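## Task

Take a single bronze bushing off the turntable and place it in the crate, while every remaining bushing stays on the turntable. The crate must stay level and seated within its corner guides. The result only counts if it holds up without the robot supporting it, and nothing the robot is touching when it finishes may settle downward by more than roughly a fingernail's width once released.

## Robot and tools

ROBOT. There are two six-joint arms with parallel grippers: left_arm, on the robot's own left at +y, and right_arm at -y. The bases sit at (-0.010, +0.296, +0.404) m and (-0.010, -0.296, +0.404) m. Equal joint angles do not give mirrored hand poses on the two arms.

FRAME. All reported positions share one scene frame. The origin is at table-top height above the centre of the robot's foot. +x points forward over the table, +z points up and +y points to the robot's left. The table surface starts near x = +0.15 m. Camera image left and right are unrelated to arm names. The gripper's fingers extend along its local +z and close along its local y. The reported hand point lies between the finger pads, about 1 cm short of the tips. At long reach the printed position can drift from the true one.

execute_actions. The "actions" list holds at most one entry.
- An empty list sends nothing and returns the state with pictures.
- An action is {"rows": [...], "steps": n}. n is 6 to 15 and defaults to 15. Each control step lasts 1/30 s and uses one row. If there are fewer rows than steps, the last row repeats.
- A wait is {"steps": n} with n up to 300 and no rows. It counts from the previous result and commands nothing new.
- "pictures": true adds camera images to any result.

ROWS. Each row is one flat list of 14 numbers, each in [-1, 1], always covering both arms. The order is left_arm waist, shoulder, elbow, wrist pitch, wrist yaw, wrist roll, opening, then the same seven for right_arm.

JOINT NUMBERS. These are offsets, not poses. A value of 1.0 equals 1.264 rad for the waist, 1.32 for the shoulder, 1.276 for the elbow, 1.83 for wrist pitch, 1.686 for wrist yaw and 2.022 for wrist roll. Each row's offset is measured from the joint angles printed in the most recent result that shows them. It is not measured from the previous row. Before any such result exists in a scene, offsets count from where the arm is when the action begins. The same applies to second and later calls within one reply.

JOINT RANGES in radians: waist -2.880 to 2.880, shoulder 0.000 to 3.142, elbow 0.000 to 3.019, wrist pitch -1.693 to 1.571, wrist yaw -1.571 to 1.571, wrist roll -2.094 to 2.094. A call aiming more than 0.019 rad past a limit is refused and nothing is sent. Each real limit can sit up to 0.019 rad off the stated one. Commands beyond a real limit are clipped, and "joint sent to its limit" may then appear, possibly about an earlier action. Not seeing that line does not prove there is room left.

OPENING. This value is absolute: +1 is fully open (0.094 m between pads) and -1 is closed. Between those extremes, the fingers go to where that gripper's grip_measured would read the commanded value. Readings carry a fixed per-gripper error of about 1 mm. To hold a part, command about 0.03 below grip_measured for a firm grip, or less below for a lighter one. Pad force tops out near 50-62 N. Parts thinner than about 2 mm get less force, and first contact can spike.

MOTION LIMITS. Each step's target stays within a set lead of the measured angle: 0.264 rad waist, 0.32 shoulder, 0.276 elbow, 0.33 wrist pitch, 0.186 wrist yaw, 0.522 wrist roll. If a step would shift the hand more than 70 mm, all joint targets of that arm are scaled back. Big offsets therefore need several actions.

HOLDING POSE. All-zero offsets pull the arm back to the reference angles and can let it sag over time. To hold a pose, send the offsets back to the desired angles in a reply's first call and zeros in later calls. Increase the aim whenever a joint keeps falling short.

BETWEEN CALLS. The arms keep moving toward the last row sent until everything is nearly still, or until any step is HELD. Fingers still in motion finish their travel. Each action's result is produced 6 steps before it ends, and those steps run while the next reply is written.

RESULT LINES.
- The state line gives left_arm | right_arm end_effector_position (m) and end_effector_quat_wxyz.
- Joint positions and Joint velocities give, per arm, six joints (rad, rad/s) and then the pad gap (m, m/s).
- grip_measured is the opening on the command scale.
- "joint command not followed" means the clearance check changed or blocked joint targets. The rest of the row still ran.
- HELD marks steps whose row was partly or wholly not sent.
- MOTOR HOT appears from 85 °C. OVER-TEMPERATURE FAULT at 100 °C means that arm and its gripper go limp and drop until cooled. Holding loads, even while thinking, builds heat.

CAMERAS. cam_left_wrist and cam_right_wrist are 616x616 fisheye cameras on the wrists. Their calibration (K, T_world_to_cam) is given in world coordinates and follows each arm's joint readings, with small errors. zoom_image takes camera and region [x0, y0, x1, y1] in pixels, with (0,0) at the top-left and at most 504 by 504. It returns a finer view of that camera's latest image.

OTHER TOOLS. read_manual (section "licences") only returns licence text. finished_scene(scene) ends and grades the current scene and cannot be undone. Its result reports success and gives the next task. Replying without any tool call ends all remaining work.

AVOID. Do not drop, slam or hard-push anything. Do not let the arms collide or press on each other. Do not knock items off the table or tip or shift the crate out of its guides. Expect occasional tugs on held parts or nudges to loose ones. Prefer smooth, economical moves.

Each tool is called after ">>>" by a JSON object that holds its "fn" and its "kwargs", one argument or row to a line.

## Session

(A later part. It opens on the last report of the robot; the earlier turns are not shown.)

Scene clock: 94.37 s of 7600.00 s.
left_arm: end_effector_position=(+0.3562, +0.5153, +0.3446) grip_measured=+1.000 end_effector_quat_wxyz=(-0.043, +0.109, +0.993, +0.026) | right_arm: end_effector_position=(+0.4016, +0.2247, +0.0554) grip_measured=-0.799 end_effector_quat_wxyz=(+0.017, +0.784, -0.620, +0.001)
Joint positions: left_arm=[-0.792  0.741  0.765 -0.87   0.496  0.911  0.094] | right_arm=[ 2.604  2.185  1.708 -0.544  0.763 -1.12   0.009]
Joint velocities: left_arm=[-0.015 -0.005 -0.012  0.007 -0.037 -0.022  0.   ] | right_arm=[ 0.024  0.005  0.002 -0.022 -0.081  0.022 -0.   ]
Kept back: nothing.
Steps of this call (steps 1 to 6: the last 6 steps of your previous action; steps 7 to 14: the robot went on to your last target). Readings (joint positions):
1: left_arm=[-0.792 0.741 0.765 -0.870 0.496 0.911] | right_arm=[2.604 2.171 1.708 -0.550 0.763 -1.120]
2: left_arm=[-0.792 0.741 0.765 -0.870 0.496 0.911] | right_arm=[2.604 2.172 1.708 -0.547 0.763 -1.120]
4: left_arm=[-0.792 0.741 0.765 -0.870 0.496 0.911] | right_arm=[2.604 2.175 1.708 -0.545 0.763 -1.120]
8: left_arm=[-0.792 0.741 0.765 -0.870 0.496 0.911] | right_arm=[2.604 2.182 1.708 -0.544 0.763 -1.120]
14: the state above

>>> {"fn": "execute_actions", "kwargs": {
  "actions": [
    {"rows":[[0,0,0,0,0,0,1,0,0.012,0,0.004,0,0,-0.9],[0,0,0,0,0,0,1,0,0.017,0,0.007,0,0,-0.9],[0,0,0,0,0,0,1,0,0.021,0,0.01,0,0,-0.9]],"steps":8}
  ]
}}

>>> {"fn": "execute_actions", "kwargs": {
  "actions": [
    {"steps":14}
  ],
  "pictures": true
}}

Scene clock: 94.63 s of 7600.00 s.
left_arm: end_effector_position=(+0.3562, +0.5153, +0.3446) grip_measured=+1.000 end_effector_quat_wxyz=(-0.043, +0.109, +0.993, +0.026) | right_arm: end_effector_position=(+0.4017, +0.2247, +0.0554) grip_measured=-0.799 end_effector_quat_wxyz=(+0.017, +0.784, -0.620, +0.001)
Joint positions: left_arm=[-0.792  0.741  0.765 -0.87   0.496  0.911  0.094] | right_arm=[ 2.604  2.185  1.708 -0.544  0.763 -1.12   0.009]
Joint velocities: left_arm=[-0.005 -0.024 -0.012 -0.017  0.037 -0.007  0.   ] | right_arm=[-0.005  0.005 -0.012  0.007  0.007 -0.037  0.   ]
Steps of this call (steps 1 to 6: the robot went on to your last target; steps 7 to 8: the first 2 steps of this action). Readings (joint positions):
7: left_arm=[-0.792 0.741 0.765 -0.870 0.496 0.911] | right_arm=[2.604 2.185 1.708 -0.544 0.763 -1.120]
8: the state above

Scene clock: 95.10 s of 7600.00 s.
left_arm: end_effector_position=(+0.3562, +0.5153, +0.3446) grip_measured=+1.000 end_effector_quat_wxyz=(-0.043, +0.109, +0.993, +0.026) | right_arm: end_effector_position=(+0.3969, +0.2258, +0.0514) grip_measured=-0.799 end_effector_quat_wxyz=(+0.018, +0.785, -0.620, +0.000)
Joint positions: left_arm=[-0.792  0.741  0.765 -0.87   0.496  0.911  0.094] | right_arm=[ 2.604  2.195  1.708 -0.537  0.763 -1.12   0.009]
Joint velocities: left_arm=[ 0.005  0.005 -0.012 -0.042  0.051  0.022  0.   ] | right_arm=[-0.005 -0.015 -0.002 -0.002  0.095 -0.037  0.   ]
Kept back: nothing.
Steps of this call (steps 1 to 6: the last 6 steps of your previous action; steps 7 to 14: the robot went on to your last target). Readings (joint positions):
1: left_arm=[-0.792 0.741 0.765 -0.870 0.496 0.911] | right_arm=[2.604 2.186 1.708 -0.542 0.763 -1.120]
2: left_arm=[-0.792 0.741 0.765 -0.870 0.496 0.911] | right_arm=[2.604 2.187 1.708 -0.540 0.763 -1.120]
4: left_arm=[-0.792 0.741 0.765 -0.870 0.496 0.911] | right_arm=[2.604 2.189 1.708 -0.537 0.763 -1.120]
8: left_arm=[-0.792 0.741 0.765 -0.870 0.496 0.911] | right_arm=[2.604 2.193 1.708 -0.537 0.763 -1.120]
14: the state above
camera_calibration (this result's frames):
cam_left_wrist: T_world_to_cam=[[-0.207582, -0.97731, -0.0421187, 0.589691], [-0.745031, 0.130051, 0.654229, -0.0204412], [-0.633907, 0.167186, -0.755123, 0.525171], [0, 0, 0, 1]] pos_world=[0.440089, 0.491169, 0.434779]
cam_right_wrist: T_world_to_cam=[[0.966874, 0.254338, -0.0216335, -0.444562], [0.215634, -0.768501, 0.602419, 0.0641441], [0.136592, -0.587128, -0.797887, 0.24368], [0, 0, 0, 1]] pos_world=[0.382719, 0.305435, 0.14617]

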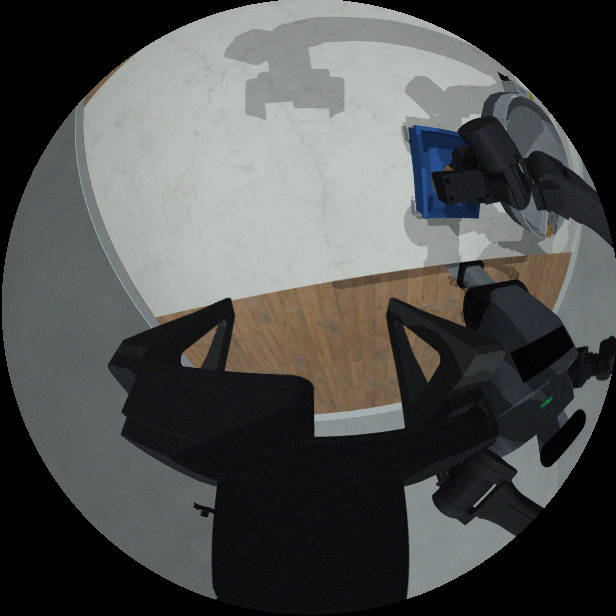

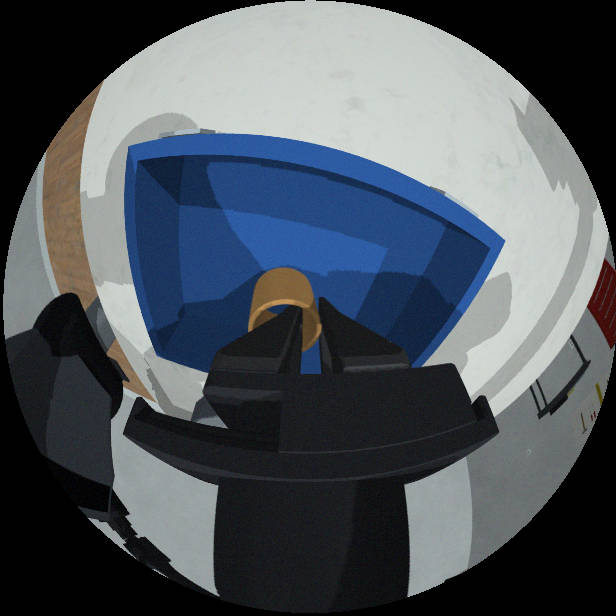

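At release height. Open gradually.

>>> {"fn": "execute_actions", "kwargs": {
  "actions": [
    {"rows":[[0,0,0,0,0,0,1,0,0,0,0,0,0,-0.78],[0,0,0,0,0,0,1,0,0,0,0,0,0,-0.75],[0,0,0,0,0,0,1,0,0,0,0,0,0,-0.71],[0,0,0,0,0,0,1,0,0,0,0,0,0,-0.67],[0,0,0,0,0,0,1,0,0,0,0,0,0,-0.63],[0,0,0,0,0,0,1,0,0,0,0,0,0,-0.6]],"steps":10}
  ]
}}

>>> {"fn": "execute_actions", "kwargs": {
  "actions": [
    {"steps":12}
  ],
  "pictures": true
}}

Scene clock: 95.40 s of 7600.00 s.
left_arm: end_effector_position=(+0.3562, +0.5153, +0.3446) grip_measured=+1.000 end_effector_quat_wxyz=(-0.043, +0.109, +0.993, +0.026) | right_arm: end_effector_position=(+0.3969, +0.2257, +0.0514) grip_measured=-0.689 end_effector_quat_wxyz=(+0.018, +0.785, -0.620, +0.001)
Joint positions: left_arm=[-0.792  0.741  0.765 -0.87   0.496  0.911  0.094] | right_arm=[ 2.604  2.195  1.708 -0.537  0.763 -1.12   0.015]
Joint velocities: left_arm=[ 0.005 -0.005  0.002 -0.002  0.007  0.022  0.   ] | right_arm=[ 0.005 -0.005 -0.007 -0.007  0.051 -0.037  0.033]
Steps of this call (steps 1 to 5: the robot went on to your last target; steps 6 to 9: the first 4 steps of this action). Readings (joint positions):
6: left_arm=[-0.792 0.741 0.765 -0.870 0.496 0.911] | right_arm=[2.604 2.195 1.708 -0.537 0.763 -1.120]
7: left_arm=[-0.792 0.741 0.765 -0.870 0.496 0.911] | right_arm=[2.604 2.195 1.708 -0.537 0.763 -1.120]
9: the state above

Scene clock: 95.80 s of 7600.00 s.
left_arm: end_effector_position=(+0.3562, +0.5153, +0.3446) grip_measured=+1.000 end_effector_quat_wxyz=(-0.043, +0.109, +0.993, +0.026) | right_arm: end_effector_position=(+0.3969, +0.2257, +0.0514) grip_measured=-0.603 end_effector_quat_wxyz=(+0.018, +0.785, -0.620, +0.001)
Joint positions: left_arm=[-0.792  0.741  0.765 -0.87   0.496  0.911  0.094] | right_arm=[ 2.604  2.195  1.708 -0.537  0.763 -1.12   0.019]
Joint velocities: left_arm=[ 0.005  0.005  0.007  0.002 -0.022  0.037  0.   ] | right_arm=[-0.005 -0.015  0.007  0.017  0.007  0.007  0.   ]
Kept back: nothing.
Steps of this call (steps 1 to 6: the last 6 steps of your previous action; steps 7 to 12: the robot went on to your last target). Readings (joint positions):
1: left_arm=[-0.792 0.741 0.765 -0.870 0.496 0.911] | right_arm=[2.604 2.195 1.708 -0.537 0.763 -1.120]
2: left_arm=[-0.792 0.741 0.765 -0.870 0.496 0.911] | right_arm=[2.604 2.195 1.708 -0.537 0.763 -1.120]
4: left_arm=[-0.792 0.741 0.765 -0.870 0.496 0.911] | right_arm=[2.604 2.195 1.708 -0.537 0.763 -1.120]
8: left_arm=[-0.792 0.741 0.765 -0.870 0.496 0.911] | right_arm=[2.604 2.195 1.708 -0.537 0.763 -1.120]
12: the state above
camera_calibration (this result's frames):
cam_left_wrist: T_world_to_cam=[[-0.207582, -0.97731, -0.0421187, 0.589691], [-0.745031, 0.130051, 0.654229, -0.0204412], [-0.633907, 0.167186, -0.755123, 0.525171], [0, 0, 0, 1]] pos_world=[0.440089, 0.491169, 0.434779]
cam_right_wrist: T_world_to_cam=[[0.966875, 0.254344, -0.0214755, -0.4446], [0.215499, -0.76832, 0.602698, 0.0640943], [0.136792, -0.587362, -0.79768, 0.243608], [0, 0, 0, 1]] pos_world=[0.382737, 0.305412, 0.146143]

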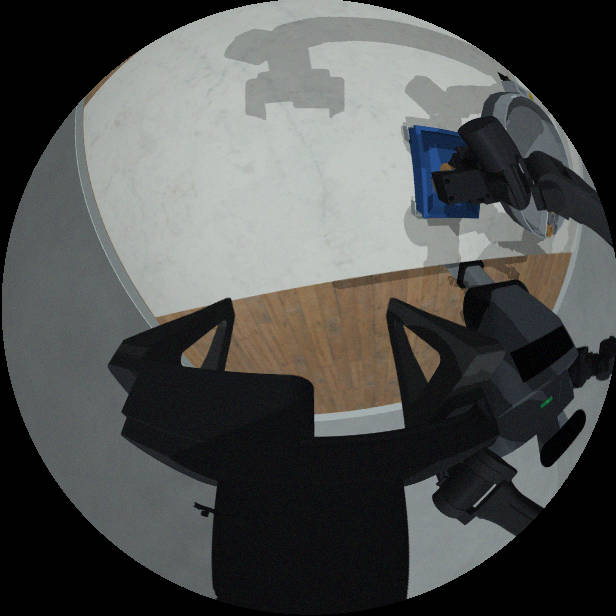

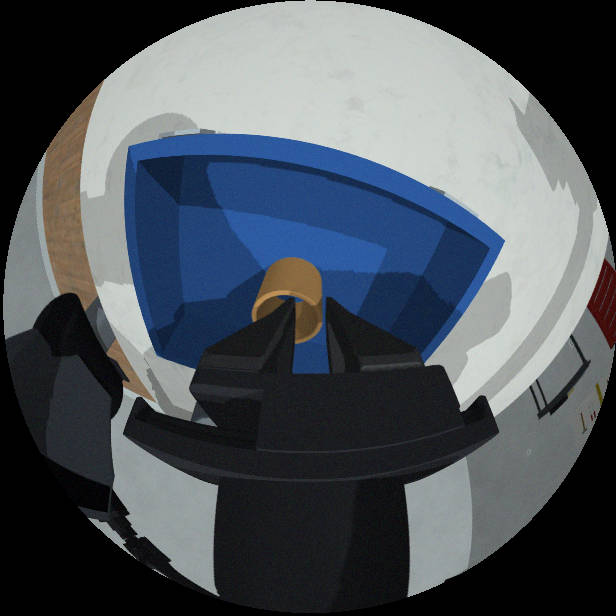

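>>> {"fn": "execute_actions", "kwargs": {
  "actions": [
    {"rows":[[0,0,0,0,0,0,1,0.012,-0.02,0,-0.006,0.002,0,-0.6],[0,0,0,0,0,0,1,0.02,-0.032,-0.003,-0.013,0.004,0,-0.6],[0,0,0,0,0,0,1,0.028,-0.044,-0.007,-0.02,0.006,0,-0.6],[0,0,0,0,0,0,1,0.036,-0.055,-0.011,-0.027,0.009,0,-0.6],[0,0,0,0,0,0,1,0.044,-0.066,-0.016,-0.034,0.012,0,-0.6],[0,0,0,0,0,0,1,0.052,-0.077,-0.021,-0.041,0.014,0,-0.6],[0,0,0,0,0,0,1,0.06,-0.088,-0.026,-0.048,0.016,0,-0.6],[0,0,0,0,0,0,1,0.068,-0.099,-0.031,-0.055,0.019,0,-0.6],[0,0,0,0,0,0,1,0.076,-0.11,-0.036,-0.063,0.022,0,-0.6],[0,0,0,0,0,0,1,0.084,-0.12,-0.041,-0.071,0.024,0,-0.6],[0,0,0,0,0,0,1,0.092,-0.13,-0.046,-0.08,0.027,0,-0.6]],"steps":13}
  ]
}}

>>> {"fn": "execute_actions", "kwargs": {
  "actions": [
    {"steps":18}
  ],
  "pictures": true
}}

>>> {"fn": "zoom_image", "kwargs": {
  "camera": "cam_right_wrist",
  "region": [150,100,450,360]
}}

Scene clock: 96.57 s of 7600.00 s.
left_arm: end_effector_position=(+0.3562, +0.5153, +0.3446) grip_measured=+1.000 end_effector_quat_wxyz=(-0.043, +0.109, +0.993, +0.026) | right_arm: end_effector_position=(+0.3986, +0.2180, +0.0744) grip_measured=-0.603 end_effector_quat_wxyz=(+0.027, +0.796, -0.604, +0.005)
Joint positions: left_arm=[-0.792  0.741  0.765 -0.87   0.496  0.911  0.094] | right_arm=[ 2.622  2.151  1.681 -0.592  0.785 -1.12   0.019]
Joint velocities: left_arm=[ 0.005 -0.015 -0.002  0.007 -0.022 -0.051  0.   ] | right_arm=[ 0.19  -0.415 -0.212 -0.388  0.125 -0.022 -0.001]
Steps of this call (steps 1 to 15: the robot went on to your last target; step 16: nothing new was sent; steps 17 to 23: the first 7 steps of this action). Readings (joint positions):
17: left_arm=[-0.792 0.741 0.765 -0.870 0.496 0.911] | right_arm=[2.604 2.195 1.708 -0.537 0.763 -1.120]
18: left_arm=[-0.792 0.741 0.765 -0.870 0.496 0.911] | right_arm=[2.604 2.194 1.708 -0.540 0.765 -1.120]
20: left_arm=[-0.792 0.741 0.765 -0.870 0.496 0.911] | right_arm=[2.607 2.185 1.702 -0.556 0.772 -1.120]
23: the state above

Scene clock: 97.17 s of 7600.00 s.
left_arm: end_effector_position=(+0.3562, +0.5153, +0.3446) grip_measured=+1.000 end_effector_quat_wxyz=(-0.043, +0.109, +0.993, +0.026) | right_arm: end_effector_position=(+0.4221, +0.2421, +0.1793) grip_measured=-0.603 end_effector_quat_wxyz=(-0.020, +0.810, -0.586, -0.004)
Joint positions: left_arm=[-0.792  0.741  0.765 -0.87   0.496  0.911  0.094] | right_arm=[ 2.733  2.008  1.65  -0.673  0.806 -1.12   0.019]
Joint velocities: left_arm=[-0.015 -0.005 -0.012 -0.002  0.007 -0.007  0.   ] | right_arm=[-0.024 -0.015 -0.022 -0.007 -0.022 -0.022 -0.001]
Kept back: nothing.
Steps of this call (steps 1 to 6: the last 6 steps of your previous action; steps 7 to 18: the robot went on to your last target). Readings (joint positions):
1: left_arm=[-0.792 0.741 0.765 -0.870 0.496 0.911] | right_arm=[2.631 2.136 1.673 -0.605 0.789 -1.120]
2: left_arm=[-0.792 0.741 0.765 -0.870 0.496 0.911] | right_arm=[2.641 2.120 1.667 -0.618 0.794 -1.120]
4: left_arm=[-0.792 0.741 0.765 -0.870 0.496 0.911] | right_arm=[2.666 2.085 1.657 -0.646 0.803 -1.120]
8: left_arm=[-0.792 0.741 0.765 -0.870 0.496 0.911] | right_arm=[2.716 2.027 1.653 -0.669 0.806 -1.120]
18: the state above
camera_calibration (this result's frames):
cam_left_wrist: T_world_to_cam=[[-0.207582, -0.97731, -0.0421187, 0.589691], [-0.745031, 0.130051, 0.654229, -0.0204412], [-0.633907, 0.167186, -0.755123, 0.525171], [0, 0, 0, 1]] pos_world=[0.440089, 0.491169, 0.434779]
cam_right_wrist: T_world_to_cam=[[0.942108, 0.333467, 0.03511, -0.489252], [0.257663, -0.786972, 0.560611, -0.0116121], [0.214576, -0.51911, -0.827334, 0.307803], [0, 0, 0, 1]] pos_world=[0.397873, 0.313795, 0.278344]

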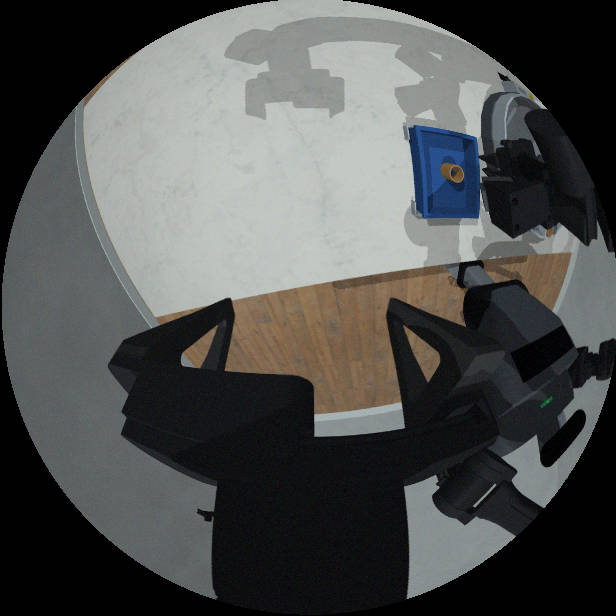

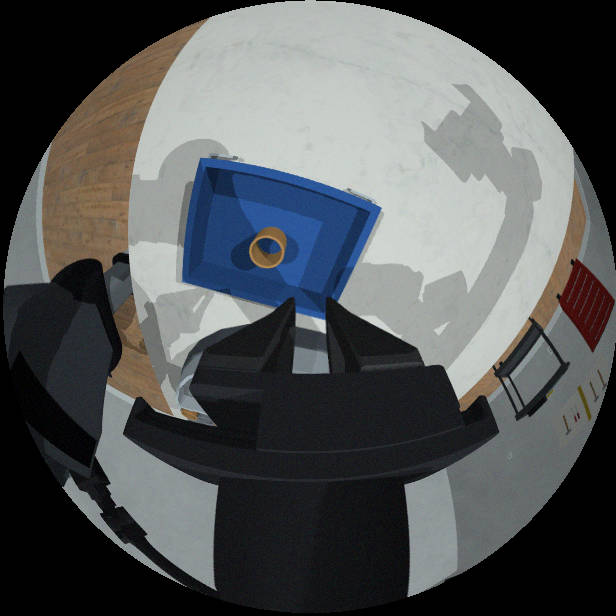

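Region (150, 100, 450, 360) of cam_right_wrist's 616x616 image, scaled by 1.680, with more detail than that image has; it fills the top 437 rows of this view, and the rest is white.

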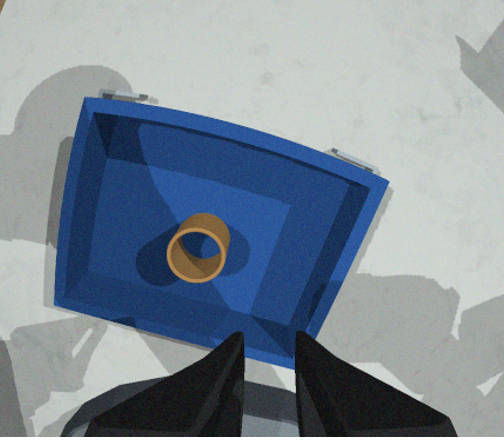

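>>> {"fn": "finished_scene", "kwargs": {
  "scene": 2
}}

The scene is finished: the task was done.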